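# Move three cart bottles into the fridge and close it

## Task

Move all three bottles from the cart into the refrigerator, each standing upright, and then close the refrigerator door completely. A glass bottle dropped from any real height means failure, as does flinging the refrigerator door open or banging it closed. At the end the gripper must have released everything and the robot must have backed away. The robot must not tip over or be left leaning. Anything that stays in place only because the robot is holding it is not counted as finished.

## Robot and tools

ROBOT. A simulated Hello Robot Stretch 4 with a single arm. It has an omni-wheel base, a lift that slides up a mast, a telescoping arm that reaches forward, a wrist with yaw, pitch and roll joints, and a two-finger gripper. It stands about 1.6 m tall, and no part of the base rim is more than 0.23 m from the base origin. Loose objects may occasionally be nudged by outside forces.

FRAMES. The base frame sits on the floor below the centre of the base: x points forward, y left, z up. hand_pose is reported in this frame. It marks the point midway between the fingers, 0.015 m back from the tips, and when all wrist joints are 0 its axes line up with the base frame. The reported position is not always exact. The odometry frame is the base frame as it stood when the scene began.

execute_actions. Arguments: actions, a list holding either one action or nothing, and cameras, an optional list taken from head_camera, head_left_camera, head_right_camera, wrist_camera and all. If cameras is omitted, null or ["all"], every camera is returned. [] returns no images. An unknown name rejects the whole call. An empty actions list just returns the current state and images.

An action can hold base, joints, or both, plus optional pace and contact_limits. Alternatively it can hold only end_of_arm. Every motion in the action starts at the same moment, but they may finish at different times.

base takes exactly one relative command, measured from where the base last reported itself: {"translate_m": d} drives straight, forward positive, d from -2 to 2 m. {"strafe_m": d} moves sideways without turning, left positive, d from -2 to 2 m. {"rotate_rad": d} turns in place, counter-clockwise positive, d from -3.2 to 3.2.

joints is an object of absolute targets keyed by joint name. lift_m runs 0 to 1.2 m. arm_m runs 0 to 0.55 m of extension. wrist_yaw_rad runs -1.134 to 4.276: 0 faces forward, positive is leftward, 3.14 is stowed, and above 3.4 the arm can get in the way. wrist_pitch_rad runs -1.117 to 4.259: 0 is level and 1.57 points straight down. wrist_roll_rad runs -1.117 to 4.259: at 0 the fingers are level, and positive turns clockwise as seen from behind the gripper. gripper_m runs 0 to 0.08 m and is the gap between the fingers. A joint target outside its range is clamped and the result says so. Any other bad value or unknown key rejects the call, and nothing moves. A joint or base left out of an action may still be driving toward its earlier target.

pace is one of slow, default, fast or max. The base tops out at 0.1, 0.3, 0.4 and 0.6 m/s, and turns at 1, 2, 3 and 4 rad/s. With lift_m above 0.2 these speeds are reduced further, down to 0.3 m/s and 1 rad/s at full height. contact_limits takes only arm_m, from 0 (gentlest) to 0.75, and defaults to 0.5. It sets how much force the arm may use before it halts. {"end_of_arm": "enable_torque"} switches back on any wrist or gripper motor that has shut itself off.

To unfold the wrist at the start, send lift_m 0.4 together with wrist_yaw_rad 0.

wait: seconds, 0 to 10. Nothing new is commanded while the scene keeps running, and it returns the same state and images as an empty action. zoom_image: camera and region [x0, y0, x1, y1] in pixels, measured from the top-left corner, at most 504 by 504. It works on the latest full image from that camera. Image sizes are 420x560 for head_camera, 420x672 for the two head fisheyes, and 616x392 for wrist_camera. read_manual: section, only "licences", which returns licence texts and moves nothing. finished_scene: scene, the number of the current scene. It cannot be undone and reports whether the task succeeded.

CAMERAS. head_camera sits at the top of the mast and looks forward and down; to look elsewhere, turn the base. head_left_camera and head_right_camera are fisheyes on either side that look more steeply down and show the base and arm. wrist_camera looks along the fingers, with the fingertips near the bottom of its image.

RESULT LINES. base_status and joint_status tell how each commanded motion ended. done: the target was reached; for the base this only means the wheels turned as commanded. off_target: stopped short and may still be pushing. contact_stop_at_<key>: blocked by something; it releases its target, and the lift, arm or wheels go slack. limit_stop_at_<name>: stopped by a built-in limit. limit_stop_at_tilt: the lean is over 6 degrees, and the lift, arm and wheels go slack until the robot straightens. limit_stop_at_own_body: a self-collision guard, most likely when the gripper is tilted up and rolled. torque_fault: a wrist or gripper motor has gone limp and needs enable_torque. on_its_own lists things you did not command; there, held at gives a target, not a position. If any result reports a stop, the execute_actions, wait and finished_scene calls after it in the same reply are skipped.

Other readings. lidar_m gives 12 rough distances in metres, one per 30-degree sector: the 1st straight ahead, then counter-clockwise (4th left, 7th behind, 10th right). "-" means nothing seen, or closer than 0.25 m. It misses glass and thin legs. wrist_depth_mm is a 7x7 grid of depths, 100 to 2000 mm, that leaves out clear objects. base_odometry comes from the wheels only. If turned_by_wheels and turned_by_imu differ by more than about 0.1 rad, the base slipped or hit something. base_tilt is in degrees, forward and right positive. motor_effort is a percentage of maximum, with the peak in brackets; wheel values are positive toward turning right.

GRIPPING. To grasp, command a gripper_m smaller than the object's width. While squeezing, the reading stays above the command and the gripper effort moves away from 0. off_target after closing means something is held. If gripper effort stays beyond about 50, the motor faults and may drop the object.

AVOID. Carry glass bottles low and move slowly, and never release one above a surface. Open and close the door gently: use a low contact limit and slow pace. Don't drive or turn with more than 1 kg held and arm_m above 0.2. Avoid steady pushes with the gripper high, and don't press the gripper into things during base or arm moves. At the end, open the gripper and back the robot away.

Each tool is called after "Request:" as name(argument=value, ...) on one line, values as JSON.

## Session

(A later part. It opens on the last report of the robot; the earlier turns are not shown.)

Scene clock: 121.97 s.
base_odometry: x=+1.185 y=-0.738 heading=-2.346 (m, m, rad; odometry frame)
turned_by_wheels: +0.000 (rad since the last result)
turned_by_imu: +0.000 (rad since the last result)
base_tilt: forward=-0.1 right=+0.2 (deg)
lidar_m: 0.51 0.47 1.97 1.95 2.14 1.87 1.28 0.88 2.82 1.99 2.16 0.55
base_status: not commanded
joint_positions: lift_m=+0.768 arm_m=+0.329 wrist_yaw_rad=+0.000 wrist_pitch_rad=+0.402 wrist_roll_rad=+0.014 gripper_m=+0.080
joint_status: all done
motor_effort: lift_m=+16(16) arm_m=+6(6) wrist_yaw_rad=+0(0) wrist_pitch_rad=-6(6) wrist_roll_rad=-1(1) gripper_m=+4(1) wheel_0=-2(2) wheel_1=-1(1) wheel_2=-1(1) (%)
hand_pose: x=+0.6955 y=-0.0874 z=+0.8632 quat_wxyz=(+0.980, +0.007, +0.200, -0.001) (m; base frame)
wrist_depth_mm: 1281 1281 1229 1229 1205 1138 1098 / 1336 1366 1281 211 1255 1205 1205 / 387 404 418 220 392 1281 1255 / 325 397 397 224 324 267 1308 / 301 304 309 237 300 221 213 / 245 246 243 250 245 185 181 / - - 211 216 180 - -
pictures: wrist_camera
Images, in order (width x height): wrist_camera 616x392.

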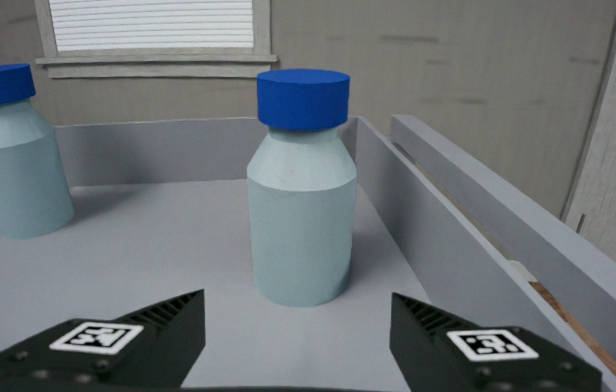

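Request:
execute_actions(actions=[{"joints":{"arm_m":0.455},"pace":"slow"}], cameras=[])

Request:
execute_actions(actions=[{"joints":{"gripper_m":0.04}}], cameras=[])

Request:
execute_actions(actions=[{"joints":{"lift_m":0.93}}], cameras=[])

Request:
execute_actions(actions=[{"joints":{"arm_m":0.1},"base":{"rotate_rad":-2.913},"pace":"slow"}], cameras=[])

Request:
execute_actions(actions=[{"joints":{"arm_m":0.435},"base":{"translate_m":0.75}}], cameras=[])

Request:
execute_actions(actions=[{"joints":{"lift_m":0.894},"pace":"slow"}], cameras=[])

Request:
execute_actions(actions=[{"joints":{"gripper_m":0.08}}], cameras=[])

Request:
execute_actions(actions=[{"joints":{"arm_m":0.1},"base":{"translate_m":-0.75}}], cameras=["wrist_camera"])

Request:
execute_actions(actions=[{"base":{"rotate_rad":3.2}}], cameras=[])

Request:
execute_actions(actions=[{"joints":{"arm_m":0.38}}], cameras=[])

Request:
execute_actions(actions=[{"joints":{"lift_m":0.768}}], cameras=["wrist_camera"])

Scene clock: 145.03 s.
base_odometry: x=+1.185 y=-0.738 heading=-2.346 (m, m, rad; odometry frame)
turned_by_wheels: +0.000 (rad since the last result)
turned_by_imu: +0.001 (rad since the last result)
base_tilt: forward=+0.0 right=+0.1 (deg)
lidar_m: 0.49 0.52 1.99 1.95 2.14 1.84 1.29 0.88 2.82 2.00 2.13 0.56
base_status: not commanded
joint_positions: lift_m=+0.768 arm_m=+0.454 wrist_yaw_rad=+0.000 wrist_pitch_rad=+0.402 wrist_roll_rad=+0.014 gripper_m=+0.080
joint_status: all done
motor_effort: lift_m=+17(16) arm_m=+7(7) wrist_yaw_rad=+1(0) wrist_pitch_rad=-6(5) wrist_roll_rad=-1(1) gripper_m=+2(4) wheel_0=-2(2) wheel_1=-1(1) wheel_2=-1(1) (%)
hand_pose: x=+0.8205 y=-0.0874 z=+0.8632 quat_wxyz=(+0.980, +0.007, +0.200, -0.001) (m; base frame)
wrist_depth_mm: 1160 1138 1118 1098 1060 1042 1008 / 1255 1205 1205 1160 1138 1078 1060 / 1366 1308 759 119 1182 1160 1138 / 289 300 301 - 271 267 1229 / 300 306 294 - 234 209 201 / 245 245 117 108 130 166 189 / - - 114 106 118 - -
pictures: none
No camera images: the call's "cameras" was empty. Leave "cameras" out to get every camera's image.

Scene clock: 145.93 s.
base_odometry: x=+1.185 y=-0.738 heading=-2.346 (m, m, rad; odometry frame)
turned_by_wheels: +0.000 (rad since the last result)
turned_by_imu: +0.000 (rad since the last result)
base_tilt: forward=-0.2 right=+0.2 (deg)
lidar_m: 0.50 0.50 1.96 1.96 2.14 1.86 1.28 0.87 2.83 1.99 2.15 0.56
base_status: not commanded
joint_positions: lift_m=+0.768 arm_m=+0.454 wrist_yaw_rad=+0.000 wrist_pitch_rad=+0.402 wrist_roll_rad=+0.014 gripper_m=+0.069
joint_status: gripper_m off_target (ended at +0.069, target +0.040)
on_its_own: gripper_m is held at +0.064, not at your +0.040, by its contact guard: the fingers met something
motor_effort: lift_m=+16(16) arm_m=+6(6) wrist_yaw_rad=+0(1) wrist_pitch_rad=-6(5) wrist_roll_rad=-2(2) gripper_m=-36(39) wheel_0=-2(2) wheel_1=-1(1) wheel_2=-1(1) (%)
hand_pose: x=+0.8205 y=-0.0874 z=+0.8632 quat_wxyz=(+0.980, +0.007, +0.200, -0.001) (m; base frame)
wrist_depth_mm: 1160 1138 1118 1098 1078 1025 1025 / 1229 1229 1182 1160 1118 1098 1060 / 1336 1308 768 119 1160 1138 1138 / 290 300 303 - 271 266 1205 / 298 304 283 - 233 210 201 / 244 247 116 108 129 167 189 / - - 114 107 114 - -
pictures: none
No camera images: the call's "cameras" was empty. Leave "cameras" out to get every camera's image.

Scene clock: 147.70 s.
base_odometry: x=+1.185 y=-0.738 heading=-2.346 (m, m, rad; odometry frame)
turned_by_wheels: +0.000 (rad since the last result)
turned_by_imu: +0.000 (rad since the last result)
base_tilt: forward=+0.1 right=+0.1 (deg)
lidar_m: 0.49 0.51 2.00 1.93 2.14 1.87 1.26 0.88 2.81 2.00 2.16 0.56
base_status: not commanded
joint_positions: lift_m=+0.930 arm_m=+0.454 wrist_yaw_rad=+0.000 wrist_pitch_rad=+0.406 wrist_roll_rad=+0.014 gripper_m=+0.069
joint_status: all done
on_its_own: gripper_m is held at +0.064, not at your +0.040, by its contact guard: the fingers met something
motor_effort: lift_m=+24(25) arm_m=+6(6) wrist_yaw_rad=+1(2) wrist_pitch_rad=-16(17) wrist_roll_rad=-1(1) gripper_m=-38(36) wheel_0=-2(2) wheel_1=-1(1) wheel_2=-1(1) (%)
hand_pose: x=+0.8202 y=-0.0874 z=+1.0239 quat_wxyz=(+0.979, +0.007, +0.202, -0.001) (m; base frame)
wrist_depth_mm: 1160 1160 1138 1098 1060 1042 1025 / 1255 1205 1182 1160 1160 1098 1078 / 1366 1308 1229 119 1182 1160 1138 / 1464 1397 1366 - 1255 1229 1229 / 1537 1537 1464 - 1336 1336 1308 / 1499 1537 116 108 128 1430 1366 / - - 114 107 114 - -
pictures: none
No camera images: the call's "cameras" was empty. Leave "cameras" out to get every camera's image.

Scene clock: 152.53 s.
base_odometry: x=+1.185 y=-0.738 heading=+1.024 (m, m, rad; odometry frame)
turned_by_wheels: -2.913 (rad since the last result)
turned_by_imu: -2.965 (rad since the last result)
base_tilt: forward=+0.0 right=+0.3 (deg)
lidar_m: 0.47 0.89 2.31 1.96 2.10 0.52 0.50 0.55 1.95 1.98 2.07 1.30
base_status: done
joint_positions: lift_m=+0.930 arm_m=+0.101 wrist_yaw_rad=+0.000 wrist_pitch_rad=+0.406 wrist_roll_rad=+0.014 gripper_m=+0.069
joint_status: all done
on_its_own: gripper_m is held at +0.064, not at your +0.040, by its contact guard: the fingers met something
motor_effort: lift_m=+24(24) arm_m=-6(7) wrist_yaw_rad=+1(1) wrist_pitch_rad=-16(15) wrist_roll_rad=-2(2) gripper_m=-37(37) wheel_0=+1(6) wheel_1=+3(4) wheel_2=+2(6) (%)
hand_pose: x=+0.4674 y=-0.0875 z=+1.0239 quat_wxyz=(+0.979, +0.007, +0.202, -0.001) (m; base frame)
wrist_depth_mm: 609 750 991 1281 1078 1229 1160 / 615 778 1042 1281 946 1308 1229 / 627 809 976 119 931 1397 1281 / 654 842 1025 - 1008 1464 1366 / 661 866 1060 - 1098 1576 1430 / 683 798 116 108 129 1576 1499 / - - 114 106 114 - -
pictures: none
No camera images: the call's "cameras" was empty. Leave "cameras" out to get every camera's image.

Scene clock: 156.53 s.
base_odometry: x=+1.575 y=-0.097 heading=+1.025 (m, m, rad; odometry frame)
turned_by_wheels: +0.000 (rad since the last result)
turned_by_imu: -0.001 (rad since the last result)
base_tilt: forward=+0.0 right=+0.3 (deg)
lidar_m: 0.53 0.44 0.35 0.38 2.11 1.32 1.24 2.48 2.20 2.07 1.25 0.54
base_status: done
joint_positions: lift_m=+0.930 arm_m=+0.434 wrist_yaw_rad=+0.000 wrist_pitch_rad=+0.406 wrist_roll_rad=+0.014 gripper_m=+0.069
joint_status: all done
on_its_own: gripper_m is held at +0.064, not at your +0.040, by its contact guard: the fingers met something
motor_effort: lift_m=+23(24) arm_m=+6(6) wrist_yaw_rad=+0(3) wrist_pitch_rad=-17(17) wrist_roll_rad=-3(1) gripper_m=-34(37) wheel_0=+1(6) wheel_1=+1(6) wheel_2=+2(8) (%)
hand_pose: x=+0.8003 y=-0.0874 z=+1.0239 quat_wxyz=(+0.979, +0.007, +0.202, -0.001) (m; base frame)
wrist_depth_mm: 222 276 342 322 297 278 265 / 224 286 362 340 315 291 277 / 231 298 359 119 329 309 296 / 238 309 379 - 349 330 310 / 244 317 336 - 355 345 330 / 246 282 117 108 129 298 300 / - - 114 107 115 - -
pictures: none
No camera images: the call's "cameras" was empty. Leave "cameras" out to get every camera's image.

Scene clock: 157.67 s.
base_odometry: x=+1.575 y=-0.097 heading=+1.025 (m, m, rad; odometry frame)
turned_by_wheels: +0.000 (rad since the last result)
turned_by_imu: +0.000 (rad since the last result)
base_tilt: forward=+0.0 right=+0.2 (deg)
lidar_m: 0.57 0.43 0.37 0.36 2.14 1.29 1.23 2.48 2.20 2.06 1.27 0.55
base_status: not commanded
joint_positions: lift_m=+0.894 arm_m=+0.434 wrist_yaw_rad=+0.000 wrist_pitch_rad=+0.405 wrist_roll_rad=+0.014 gripper_m=+0.069
joint_status: all done
on_its_own: gripper_m is held at +0.064, not at your +0.040, by its contact guard: the fingers met something
motor_effort: lift_m=+17(23) arm_m=+6(5) wrist_yaw_rad=+1(0) wrist_pitch_rad=-12(16) wrist_roll_rad=-1(2) gripper_m=-36(37) wheel_0=+1(1) wheel_1=+1(1) wheel_2=+3(2) (%)
hand_pose: x=+0.8004 y=-0.0874 z=+0.9887 quat_wxyz=(+0.980, +0.007, +0.201, -0.001) (m; base frame)
wrist_depth_mm: 222 277 342 320 300 278 265 / 224 287 359 195 315 294 277 / 231 297 355 119 330 309 294 / 237 309 370 - 349 329 312 / 244 293 282 - 298 312 312 / 235 246 116 108 128 253 251 / - - 114 107 114 - -
pictures: none
No camera images: the call's "cameras" was empty. Leave "cameras" out to get every camera's image.

Scene clock: 158.50 s.
base_odometry: x=+1.575 y=-0.097 heading=+1.025 (m, m, rad; odometry frame)
turned_by_wheels: +0.000 (rad since the last result)
turned_by_imu: +0.000 (rad since the last result)
base_tilt: forward=+0.1 right=+0.1 (deg)
lidar_m: 0.57 0.43 0.37 0.39 2.10 1.31 1.25 2.51 2.16 2.01 1.23 0.56
base_status: not commanded
joint_positions: lift_m=+0.894 arm_m=+0.434 wrist_yaw_rad=+0.000 wrist_pitch_rad=+0.403 wrist_roll_rad=+0.014 gripper_m=+0.080
joint_status: all done
motor_effort: lift_m=+17(17) arm_m=+6(5) wrist_yaw_rad=+1(1) wrist_pitch_rad=-8(13) wrist_roll_rad=-2(1) gripper_m=+3(33) wheel_0=+1(1) wheel_1=+1(1) wheel_2=+2(2) (%)
hand_pose: x=+0.8005 y=-0.0874 z=+0.9890 quat_wxyz=(+0.980, +0.007, +0.200, -0.001) (m; base frame)
wrist_depth_mm: 221 276 342 322 298 277 264 / 224 287 359 202 315 293 276 / 230 297 355 118 327 310 294 / 238 307 368 - 349 329 309 / 243 294 290 - 303 315 315 / 236 247 118 108 135 255 255 / - - 114 107 118 - -
pictures: none
No camera images: the call's "cameras" was empty. Leave "cameras" out to get every camera's image.

Scene clock: 162.47 s.
base_odometry: x=+1.185 y=-0.738 heading=+1.024 (m, m, rad; odometry frame)
turned_by_wheels: +0.000 (rad since the last result)
turned_by_imu: +0.003 (rad since the last result)
base_tilt: forward=+0.1 right=+0.1 (deg)
lidar_m: 1.11 0.92 2.76 1.98 2.11 0.51 0.49 0.55 1.98 1.99 2.07 1.30
base_status: done
joint_positions: lift_m=+0.894 arm_m=+0.101 wrist_yaw_rad=+0.000 wrist_pitch_rad=+0.402 wrist_roll_rad=+0.014 gripper_m=+0.080
joint_status: all done
motor_effort: lift_m=+17(17) arm_m=-5(2) wrist_yaw_rad=+1(0) wrist_pitch_rad=-6(8) wrist_roll_rad=-1(1) gripper_m=+2(0) wheel_0=-1(6) wheel_1=+1(6) wheel_2=-1(11) (%)
hand_pose: x=+0.4676 y=-0.0874 z=+0.9891 quat_wxyz=(+0.980, +0.007, +0.200, -0.001) (m; base frame)
wrist_depth_mm: 609 750 991 1281 1078 1229 1182 / 609 788 1025 1308 931 1308 1205 / 634 809 1118 1397 1336 1366 1281 / 647 831 1182 1308 1229 1464 1366 / 668 854 1255 1618 1576 1537 1430 / 668 768 1308 1366 1138 1576 1499 / - - 1281 1281 683 - -
pictures: wrist_camera
Images, in order (width x height): wrist_camera 616x392.

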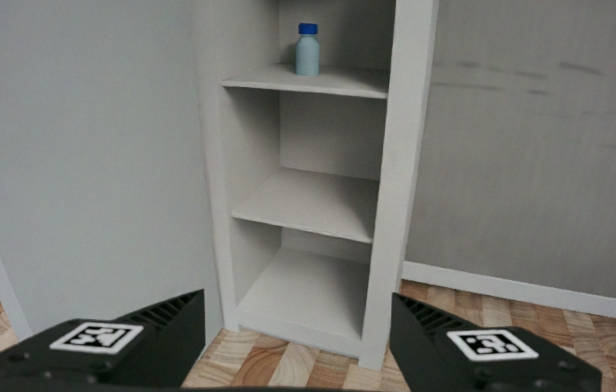

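Scene clock: 165.43 s.
base_odometry: x=+1.185 y=-0.738 heading=-2.059 (m, m, rad; odometry frame)
turned_by_wheels: +3.200 (rad since the last result)
turned_by_imu: +3.260 (rad since the last result)
base_tilt: forward=+0.0 right=+0.2 (deg)
lidar_m: 0.50 0.56 1.95 1.98 1.99 1.25 1.03 0.90 2.01 2.02 2.03 0.53
base_status: done
joint_positions: lift_m=+0.894 arm_m=+0.101 wrist_yaw_rad=+0.000 wrist_pitch_rad=+0.402 wrist_roll_rad=+0.014 gripper_m=+0.080
joint_status: not commanded
motor_effort: lift_m=+17(17) arm_m=-6(6) wrist_yaw_rad=+0(1) wrist_pitch_rad=-7(7) wrist_roll_rad=-2(2) gripper_m=+3(3) wheel_0=-1(7) wheel_1=-1(2) wheel_2=+0(7) (%)
hand_pose: x=+0.4677 y=-0.0874 z=+0.9891 quat_wxyz=(+0.980, +0.007, +0.200, -0.001) (m; base frame)
wrist_depth_mm: 1756 1863 1708 1537 1397 1281 1182 / 1756 - 1808 1576 1464 1336 1255 / 1863 - 1863 1576 1537 1430 1308 / 1921 615 676 615 654 621 603 / 452 517 530 535 535 539 473 / 415 418 415 433 418 436 421 / - - 359 370 253 - -
pictures: none
No camera images: the call's "cameras" was empty. Leave "cameras" out to get every camera's image.

Scene clock: 167.40 s.
base_odometry: x=+1.185 y=-0.738 heading=-2.059 (m, m, rad; odometry frame)
turned_by_wheels: +0.000 (rad since the last result)
turned_by_imu: +0.000 (rad since the last result)
base_tilt: forward=+0.0 right=+0.2 (deg)
lidar_m: 0.51 0.54 1.96 2.01 1.98 1.28 1.03 0.91 2.00 2.00 2.07 0.51
base_status: not commanded
joint_positions: lift_m=+0.894 arm_m=+0.379 wrist_yaw_rad=+0.000 wrist_pitch_rad=+0.402 wrist_roll_rad=+0.014 gripper_m=+0.080
joint_status: all done
motor_effort: lift_m=+17(18) arm_m=+6(3) wrist_yaw_rad=-1(1) wrist_pitch_rad=-6(7) wrist_roll_rad=-2(2) gripper_m=+2(2) wheel_0=-1(1) wheel_1=-1(1) wheel_2=+0(0) (%)
hand_pose: x=+0.7455 y=-0.0874 z=+0.9891 quat_wxyz=(+0.980, +0.007, +0.200, -0.001) (m; base frame)
wrist_depth_mm: 1661 1537 1397 1229 1160 1078 991 / 1708 1661 1464 1308 1229 1098 1060 / 1756 1808 1618 1464 1308 1182 1118 / 1863 - 1708 1499 1366 1255 1160 / 1661 445 430 296 1430 1308 1182 / 375 418 415 307 402 394 389 / - - 359 329 252 - -
pictures: none
No camera images: the call's "cameras" was empty. Leave "cameras" out to get every camera's image.

Scene clock: 168.97 s.
base_odometry: x=+1.185 y=-0.738 heading=-2.059 (m, m, rad; odometry frame)
turned_by_wheels: +0.000 (rad since the last result)
turned_by_imu: +0.000 (rad since the last result)
base_tilt: forward=+0.1 right=+0.2 (deg)
lidar_m: 0.50 0.54 1.95 1.99 2.01 1.27 0.99 0.93 1.97 2.02 2.06 0.50
base_status: not commanded
joint_positions: lift_m=+0.768 arm_m=+0.379 wrist_yaw_rad=+0.000 wrist_pitch_rad=+0.402 wrist_roll_rad=+0.014 gripper_m=+0.080
joint_status: all done
motor_effort: lift_m=+16(16) arm_m=+6(6) wrist_yaw_rad=-1(0) wrist_pitch_rad=-6(6) wrist_roll_rad=-2(1) gripper_m=+1(1) wheel_0=-1(1) wheel_1=-1(1) wheel_2=+1(1) (%)
hand_pose: x=+0.7455 y=-0.0874 z=+0.8632 quat_wxyz=(+0.980, +0.007, +0.200, -0.001) (m; base frame)
wrist_depth_mm: 1618 1576 1366 1281 1182 1078 1025 / 1661 1661 1499 236 1229 1118 1042 / 389 384 375 250 1229 1160 1098 / 362 392 379 257 362 347 338 / 301 306 309 278 314 314 314 / 245 245 243 254 246 253 252 / - - 211 216 179 - -
pictures: wrist_camera
Images, in order (width x height): wrist_camera 616x392.

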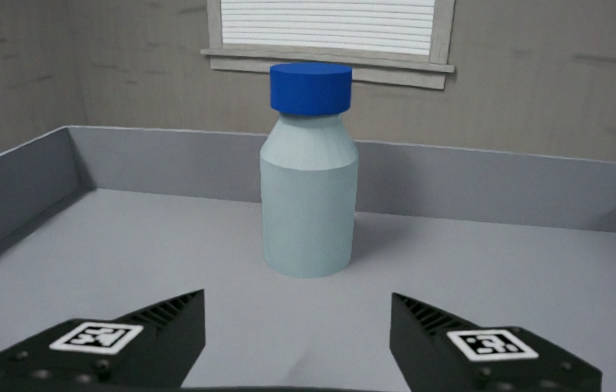

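Request:
execute_actions(actions=[{"joints":{"arm_m":0.54,"wrist_yaw_rad":-0.015},"pace":"slow"}], cameras=[])

Request:
execute_actions(actions=[{"joints":{"gripper_m":0.04}}], cameras=[])

Request:
execute_actions(actions=[{"joints":{"lift_m":0.93}}], cameras=[])

Request:
execute_actions(actions=[{"joints":{"arm_m":0.1},"base":{"rotate_rad":-3.2},"pace":"slow"}], cameras=[])

Request:
execute_actions(actions=[{"joints":{"arm_m":0.345},"base":{"translate_m":0.75}}], cameras=[])

Request:
execute_actions(actions=[{"joints":{"lift_m":0.894},"pace":"slow"}], cameras=[])

Request:
execute_actions(actions=[{"joints":{"gripper_m":0.08}}], cameras=[])

Request:
execute_actions(actions=[{"joints":{"arm_m":0},"base":{"translate_m":-0.75}}], cameras=[])

Request:
execute_actions(actions=[{"base":{"rotate_rad":-0.32}}], cameras=["head_camera"])

Request:
execute_actions(actions=[{"joints":{"lift_m":0.3,"gripper_m":0,"wrist_pitch_rad":0,"wrist_yaw_rad":-0.5},"base":{"strafe_m":1.05}}], cameras=[])

Request:
execute_actions(actions=[{"joints":{"arm_m":0.54}}], cameras=["head_camera"])

Request:
execute_actions(actions=[{"base":{"strafe_m":-0.55},"pace":"slow"}], cameras=["head_camera"])

Scene clock: 197.27 s.
base_odometry: x=+1.185 y=-0.738 heading=-2.059 (m, m, rad; odometry frame)
turned_by_wheels: +0.000 (rad since the last result)
turned_by_imu: +0.001 (rad since the last result)
base_tilt: forward=+0.0 right=+0.3 (deg)
lidar_m: 0.50 0.55 1.93 1.98 2.00 1.29 1.04 0.90 1.98 1.99 2.08 0.48
base_status: not commanded
joint_positions: lift_m=+0.768 arm_m=+0.539 wrist_yaw_rad=-0.015 wrist_pitch_rad=+0.402 wrist_roll_rad=+0.014 gripper_m=+0.080
joint_status: all done
motor_effort: lift_m=+16(16) arm_m=+6(6) wrist_yaw_rad=+0(2) wrist_pitch_rad=-6(6) wrist_roll_rad=-1(1) gripper_m=+3(2) wheel_0=-1(1) wheel_1=-1(1) wheel_2=+0(0) (%)
hand_pose: x=+0.9042 y=-0.0903 z=+0.8632 quat_wxyz=(+0.980, +0.008, +0.200, -0.009) (m; base frame)
wrist_depth_mm: 1537 1366 1205 1118 1025 946 891 / 1576 1464 1308 1205 1078 991 931 / 1661 1576 1366 118 1118 1078 991 / 1661 1661 1576 - 1205 1118 1025 / 243 234 223 - 207 203 1060 / 245 240 117 105 122 211 211 / - - 113 104 113 - -
pictures: none
No camera images: the call's "cameras" was empty. Leave "cameras" out to get every camera's image.

Scene clock: 198.17 s.
base_odometry: x=+1.185 y=-0.738 heading=-2.059 (m, m, rad; odometry frame)
turned_by_wheels: +0.000 (rad since the last result)
turned_by_imu: +0.000 (rad since the last result)
base_tilt: forward=-0.1 right=+0.3 (deg)
lidar_m: 0.49 0.58 1.96 2.00 1.98 1.27 1.05 0.89 1.97 2.00 2.06 0.50
base_status: not commanded
joint_positions: lift_m=+0.768 arm_m=+0.539 wrist_yaw_rad=-0.016 wrist_pitch_rad=+0.402 wrist_roll_rad=+0.014 gripper_m=+0.069
joint_status: gripper_m off_target (ended at +0.069, target +0.040)
on_its_own: gripper_m is held at +0.064, not at your +0.040, by its contact guard: the fingers met something
motor_effort: lift_m=+16(16) arm_m=+7(6) wrist_yaw_rad=+3(4) wrist_pitch_rad=-6(6) wrist_roll_rad=-1(2) gripper_m=-37(39) wheel_0=-1(1) wheel_1=-1(1) wheel_2=+0(0) (%)
hand_pose: x=+0.9041 y=-0.0904 z=+0.8632 quat_wxyz=(+0.980, +0.008, +0.200, -0.009) (m; base frame)
wrist_depth_mm: 1537 1397 1229 1118 1042 946 904 / 1576 1464 1281 1182 1078 991 931 / 1618 1576 1336 118 1138 1078 991 / 1661 1661 1537 - 1182 1118 1042 / 243 233 223 - 207 204 1060 / 243 244 115 105 124 213 211 / - - 111 104 112 - -
pictures: none
No camera images: the call's "cameras" was empty. Leave "cameras" out to get every camera's image.

Scene clock: 199.93 s.
base_odometry: x=+1.185 y=-0.738 heading=-2.059 (m, m, rad; odometry frame)
turned_by_wheels: +0.000 (rad since the last result)
turned_by_imu: +0.000 (rad since the last result)
base_tilt: forward=+0.0 right=+0.2 (deg)
lidar_m: 0.46 0.56 1.96 1.99 2.00 1.27 1.04 0.88 1.99 2.02 2.07 0.51
base_status: not commanded
joint_positions: lift_m=+0.930 arm_m=+0.539 wrist_yaw_rad=-0.015 wrist_pitch_rad=+0.405 wrist_roll_rad=+0.014 gripper_m=+0.069
joint_status: all done
on_its_own: gripper_m is held at +0.064, not at your +0.040, by its contact guard: the fingers met something
motor_effort: lift_m=+23(25) arm_m=+6(6) wrist_yaw_rad=+2(2) wrist_pitch_rad=-13(13) wrist_roll_rad=-2(2) gripper_m=-35(38) wheel_0=-1(1) wheel_1=-1(1) wheel_2=+1(0) (%)
hand_pose: x=+0.9040 y=-0.0904 z=+1.0241 quat_wxyz=(+0.980, +0.008, +0.201, -0.009) (m; base frame)
wrist_depth_mm: 1537 1397 1205 1138 1025 946 904 / 1576 1464 1281 1205 1098 1008 931 / 1708 1537 1336 118 1138 1078 991 / 1756 1708 1537 - 1205 1118 1042 / 1708 1808 1708 - 1281 1182 1078 / 1537 1537 115 105 124 1255 1205 / - - 111 104 112 - -
pictures: none
No camera images: the call's "cameras" was empty. Leave "cameras" out to get every camera's image.

Scene clock: 205.60 s.
base_odometry: x=+1.185 y=-0.738 heading=+1.025 (m, m, rad; odometry frame)
turned_by_wheels: -3.200 (rad since the last result)
turned_by_imu: -3.257 (rad since the last result)
base_tilt: forward=-0.2 right=+0.1 (deg)
lidar_m: 0.44 0.92 2.77 1.99 2.11 0.48 0.49 0.56 1.95 1.98 2.08 1.25
base_status: done
joint_positions: lift_m=+0.930 arm_m=+0.101 wrist_yaw_rad=-0.015 wrist_pitch_rad=+0.405 wrist_roll_rad=+0.014 gripper_m=+0.069
joint_status: all done
on_its_own: gripper_m is held at +0.064, not at your +0.040, by its contact guard: the fingers met something
motor_effort: lift_m=+24(23) arm_m=-6(6) wrist_yaw_rad=+1(0) wrist_pitch_rad=-13(13) wrist_roll_rad=-2(2) gripper_m=-38(37) wheel_0=+0(7) wheel_1=+2(6) wheel_2=+2(5) (%)
hand_pose: x=+0.4661 y=-0.0904 z=+1.0241 quat_wxyz=(+0.980, +0.008, +0.201, -0.009) (m; base frame)
wrist_depth_mm: 615 778 991 1308 1205 1229 1160 / 621 798 1042 1160 1008 1308 1205 / 647 820 1008 118 946 1397 1281 / 661 854 1078 - 1464 1464 1366 / 676 878 1098 - 1576 1576 1464 / 683 820 115 105 124 1537 1537 / - - 111 104 112 - -
pictures: none
No camera images: the call's "cameras" was empty. Leave "cameras" out to get every camera's image.

Scene clock: 209.60 s.
base_odometry: x=+1.575 y=-0.097 heading=+1.025 (m, m, rad; odometry frame)
turned_by_wheels: +0.000 (rad since the last result)
turned_by_imu: -0.001 (rad since the last result)
base_tilt: forward=+0.1 right=+0.3 (deg)
lidar_m: 0.58 0.43 0.35 0.39 2.10 1.29 1.24 2.50 2.23 2.05 1.26 0.55
base_status: done
joint_positions: lift_m=+0.930 arm_m=+0.344 wrist_yaw_rad=-0.015 wrist_pitch_rad=+0.405 wrist_roll_rad=+0.014 gripper_m=+0.069
joint_status: all done
on_its_own: gripper_m is held at +0.064, not at your +0.040, by its contact guard: the fingers met something
motor_effort: lift_m=+23(23) arm_m=+6(6) wrist_yaw_rad=+1(2) wrist_pitch_rad=-14(14) wrist_roll_rad=-2(1) gripper_m=-38(39) wheel_0=+0(5) wheel_1=+0(5) wheel_2=+2(9) (%)
hand_pose: x=+0.7090 y=-0.0903 z=+1.0242 quat_wxyz=(+0.980, +0.008, +0.201, -0.009) (m; base frame)
wrist_depth_mm: 255 317 418 399 375 349 334 / 256 330 442 415 397 370 351 / 265 342 415 118 413 392 370 / 272 353 433 - 436 415 394 / 277 345 351 - 357 375 373 / 273 296 115 105 124 301 300 / - - 111 104 112 - -
pictures: none
No camera images: the call's "cameras" was empty. Leave "cameras" out to get every camera's image.

Scene clock: 210.73 s.
base_odometry: x=+1.575 y=-0.097 heading=+1.025 (m, m, rad; odometry frame)
turned_by_wheels: +0.000 (rad since the last result)
turned_by_imu: +0.000 (rad since the last result)
base_tilt: forward=-0.1 right=+0.3 (deg)
lidar_m: 0.56 0.43 0.35 0.36 2.11 1.30 1.25 2.48 2.21 2.05 1.26 0.56
base_status: not commanded
joint_positions: lift_m=+0.894 arm_m=+0.344 wrist_yaw_rad=-0.015 wrist_pitch_rad=+0.405 wrist_roll_rad=+0.014 gripper_m=+0.069
joint_status: all done
on_its_own: gripper_m is held at +0.064, not at your +0.040, by its contact guard: the fingers met something
motor_effort: lift_m=+16(22) arm_m=+6(6) wrist_yaw_rad=+1(1) wrist_pitch_rad=-13(13) wrist_roll_rad=-2(1) gripper_m=-39(36) wheel_0=+1(0) wheel_1=+1(0) wheel_2=+2(2) (%)
hand_pose: x=+0.7090 y=-0.0903 z=+0.9887 quat_wxyz=(+0.980, +0.008, +0.201, -0.009) (m; base frame)
wrist_depth_mm: 254 317 421 402 377 349 334 / 256 329 433 194 399 370 349 / 264 342 298 118 415 389 370 / 271 353 387 - 407 404 387 / 276 304 296 - 300 314 314 / 243 247 115 105 124 252 252 / - - 111 104 112 - -
pictures: none
No camera images: the call's "cameras" was empty. Leave "cameras" out to get every camera's image.

Scene clock: 211.57 s.
base_odometry: x=+1.575 y=-0.097 heading=+1.025 (m, m, rad; odometry frame)
turned_by_wheels: +0.000 (rad since the last result)
turned_by_imu: +0.000 (rad since the last result)
base_tilt: forward=+0.0 right=+0.3 (deg)
lidar_m: 0.56 0.44 0.36 0.39 2.09 1.27 1.24 2.47 2.19 2.07 1.26 0.54
base_status: not commanded
joint_positions: lift_m=+0.894 arm_m=+0.344 wrist_yaw_rad=-0.015 wrist_pitch_rad=+0.403 wrist_roll_rad=+0.014 gripper_m=+0.080
joint_status: all done
motor_effort: lift_m=+17(17) arm_m=+5(6) wrist_yaw_rad=+0(0) wrist_pitch_rad=-8(13) wrist_roll_rad=-2(1) gripper_m=+3(36) wheel_0=+1(1) wheel_1=+1(1) wheel_2=+2(2) (%)
hand_pose: x=+0.7092 y=-0.0903 z=+0.9890 quat_wxyz=(+0.980, +0.008, +0.200, -0.009) (m; base frame)
wrist_depth_mm: 254 317 418 402 375 351 334 / 256 329 436 203 397 368 353 / 265 342 191 118 413 394 373 / 271 355 392 - 410 404 389 / 276 309 298 - 303 315 315 / 246 247 116 105 128 255 254 / - - 111 104 116 - -
pictures: none
No camera images: the call's "cameras" was empty. Leave "cameras" out to get every camera's image.

Scene clock: 215.53 s.
base_odometry: x=+1.185 y=-0.738 heading=+1.025 (m, m, rad; odometry frame)
turned_by_wheels: +0.000 (rad since the last result)
turned_by_imu: +0.003 (rad since the last result)
base_tilt: forward=-0.1 right=+0.2 (deg)
lidar_m: 1.16 0.90 2.76 1.96 2.11 0.53 0.49 0.56 1.97 1.97 2.03 1.29
base_status: done
joint_positions: lift_m=+0.894 arm_m=+0.001 wrist_yaw_rad=-0.015 wrist_pitch_rad=+0.402 wrist_roll_rad=+0.014 gripper_m=+0.080
joint_status: all done
motor_effort: lift_m=+17(17) arm_m=-6(4) wrist_yaw_rad=+2(1) wrist_pitch_rad=-6(7) wrist_roll_rad=-1(2) gripper_m=+4(3) wheel_0=-1(5) wheel_1=+1(5) wheel_2=-1(10) (%)
hand_pose: x=+0.3663 y=-0.0904 z=+0.9891 quat_wxyz=(+0.980, +0.008, +0.200, -0.009) (m; base frame)
wrist_depth_mm: 654 798 1078 1336 1336 1281 1229 / 654 831 1138 1430 1205 1366 1308 / 683 878 1229 1537 1464 1430 1366 / 691 891 1281 1397 1430 1537 1464 / 707 917 1336 1618 1661 1618 1537 / 750 831 1397 1430 1308 1537 1537 / - - 1281 1308 707 - -
pictures: none
No camera images: the call's "cameras" was empty. Leave "cameras" out to get every camera's image.

Scene clock: 216.63 s.
base_odometry: x=+1.185 y=-0.738 heading=+0.705 (m, m, rad; odometry frame)
turned_by_wheels: -0.320 (rad since the last result)
turned_by_imu: -0.325 (rad since the last result)
base_tilt: forward=+0.1 right=+0.2 (deg)
lidar_m: 1.27 0.90 0.92 1.95 2.05 0.60 0.49 0.45 0.61 1.96 2.03 1.90
base_status: done
joint_positions: lift_m=+0.894 arm_m=+0.001 wrist_yaw_rad=-0.015 wrist_pitch_rad=+0.402 wrist_roll_rad=+0.014 gripper_m=+0.080
joint_status: not commanded
motor_effort: lift_m=+17(17) arm_m=-5(6) wrist_yaw_rad=+1(0) wrist_pitch_rad=-6(7) wrist_roll_rad=-2(2) gripper_m=+2(4) wheel_0=+0(6) wheel_1=+0(6) wheel_2=+3(7) (%)
hand_pose: x=+0.3663 y=-0.0904 z=+0.9891 quat_wxyz=(+0.980, +0.008, +0.200, -0.009) (m; base frame)
wrist_depth_mm: 1008 1281 1255 1464 1464 1430 1430 / 1008 1205 1025 1499 1499 1499 1537 / 1060 1499 1308 1576 1618 1618 1618 / 1060 1308 1229 1756 1756 1756 1808 / 1078 1499 1537 1863 1808 1863 1808 / 1025 1255 1308 1537 1499 1537 1537 / - - 1281 1281 699 - -
pictures: head_camera
Images, in order (width x height): head_camera 420x560.

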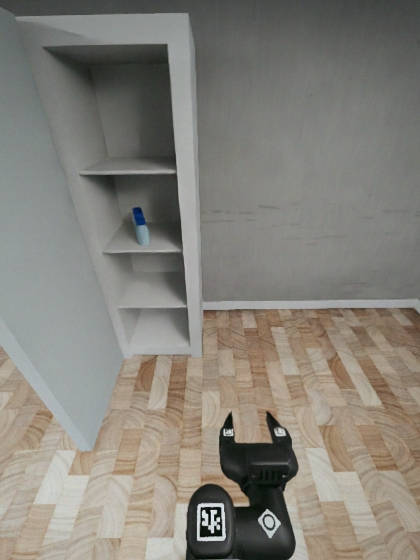

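Scene clock: 221.47 s.
base_odometry: x=+0.505 y=+0.061 heading=+0.705 (m, m, rad; odometry frame)
turned_by_wheels: +0.000 (rad since the last result)
turned_by_imu: +0.006 (rad since the last result)
base_tilt: forward=-0.1 right=+0.1 (deg)
lidar_m: 1.53 1.93 1.77 0.91 0.91 1.36 1.85 1.40 1.01 3.02 2.61 0.73
base_status: done
joint_positions: lift_m=+0.300 arm_m=+0.001 wrist_yaw_rad=-0.500 wrist_pitch_rad=+0.003 wrist_roll_rad=+0.014 gripper_m=+0.000
joint_status: all done
motor_effort: lift_m=+16(16) arm_m=-5(6) wrist_yaw_rad=+1(5) wrist_pitch_rad=-8(12) wrist_roll_rad=-1(2) gripper_m=-1(0) wheel_0=+2(7) wheel_1=+0(8) wheel_2=+1(1) (%)
hand_pose: x=+0.3166 y=-0.1787 z=+0.4778 quat_wxyz=(+0.969, +0.007, +0.000, -0.247) (m; base frame)
wrist_depth_mm: 1308 1464 878 535 - - - / 1336 1464 854 539 - - - / 1366 1464 854 539 - - - / 1336 1464 854 549 - - - / 1397 1464 878 554 - - - / 1366 1430 798 144 1366 1537 1499 / 1042 1060 - - 1098 1098 1098
pictures: none
No camera images: the call's "cameras" was empty. Leave "cameras" out to get every camera's image.

Scene clock: 224.10 s.
base_odometry: x=+0.505 y=+0.061 heading=+0.705 (m, m, rad; odometry frame)
turned_by_wheels: +0.000 (rad since the last result)
turned_by_imu: +0.001 (rad since the last result)
base_tilt: forward=+0.0 right=+0.1 (deg)
lidar_m: 1.52 1.89 1.77 0.90 0.96 1.33 1.86 1.39 1.04 3.03 2.62 0.73
base_status: not commanded
joint_positions: lift_m=+0.300 arm_m=+0.539 wrist_yaw_rad=-0.500 wrist_pitch_rad=+0.003 wrist_roll_rad=+0.014 gripper_m=+0.000
joint_status: all done
motor_effort: lift_m=+17(16) arm_m=+6(6) wrist_yaw_rad=+0(0) wrist_pitch_rad=-6(8) wrist_roll_rad=-2(2) gripper_m=+0(0) wheel_0=+2(2) wheel_1=+0(1) wheel_2=+1(1) (%)
hand_pose: x=+0.8546 y=-0.1786 z=+0.4779 quat_wxyz=(+0.969, +0.007, +0.000, -0.247) (m; base frame)
wrist_depth_mm: 917 991 1008 508 359 274 - / 917 991 991 512 364 277 235 / 931 991 991 512 366 278 236 / 931 1008 991 517 366 279 236 / 946 1025 1008 521 366 279 237 / 946 1042 917 144 351 279 236 / 946 1008 - - 322 276 -
pictures: head_camera
Images, in order (width x height): head_camera 420x560.

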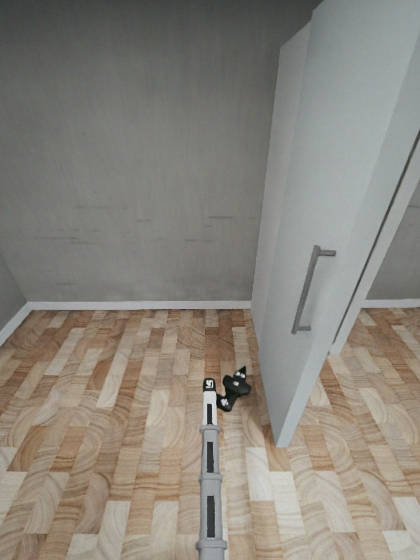

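Scene clock: 230.73 s.
base_odometry: x=+0.861 y=-0.357 heading=+0.705 (m, m, rad; odometry frame)
turned_by_wheels: +0.000 (rad since the last result)
turned_by_imu: +0.000 (rad since the last result)
base_tilt: forward=+0.0 right=+0.2 (deg)
lidar_m: 1.18 1.90 2.33 1.45 1.53 1.98 1.90 0.64 0.73 2.48 2.60 1.21
base_status: done
joint_positions: lift_m=+0.300 arm_m=+0.539 wrist_yaw_rad=-0.500 wrist_pitch_rad=+0.002 wrist_roll_rad=+0.013 gripper_m=+0.000
joint_status: not commanded
motor_effort: lift_m=+17(16) arm_m=+6(6) wrist_yaw_rad=+1(2) wrist_pitch_rad=-6(6) wrist_roll_rad=-1(1) gripper_m=+0(1) wheel_0=+0(13) wheel_1=-2(5) wheel_2=+1(4) (%)
hand_pose: x=+0.8546 y=-0.1787 z=+0.4779 quat_wxyz=(+0.969, +0.007, -0.001, -0.247) (m; base frame)
wrist_depth_mm: 402 436 484 535 1397 1618 - / 404 442 484 539 1430 1661 - / 407 445 488 544 1430 1661 - / 410 445 500 549 1430 1708 - / 413 452 500 554 1464 1708 - / 415 455 496 144 1397 1464 1464 / 418 449 - - 1078 1098 1098
pictures: head_camera
Images, in order (width x height): head_camera 420x560.

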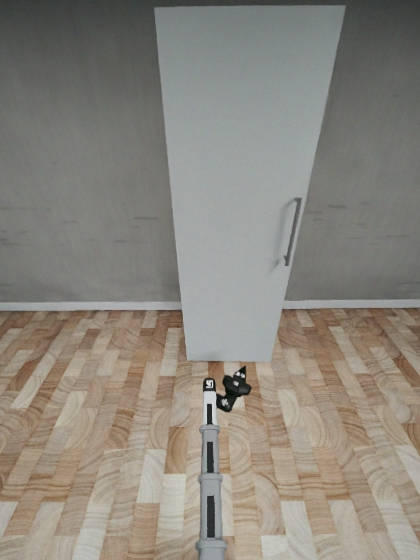

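Request:
finished_scene(scene=2)

The scene is finished: the task was done.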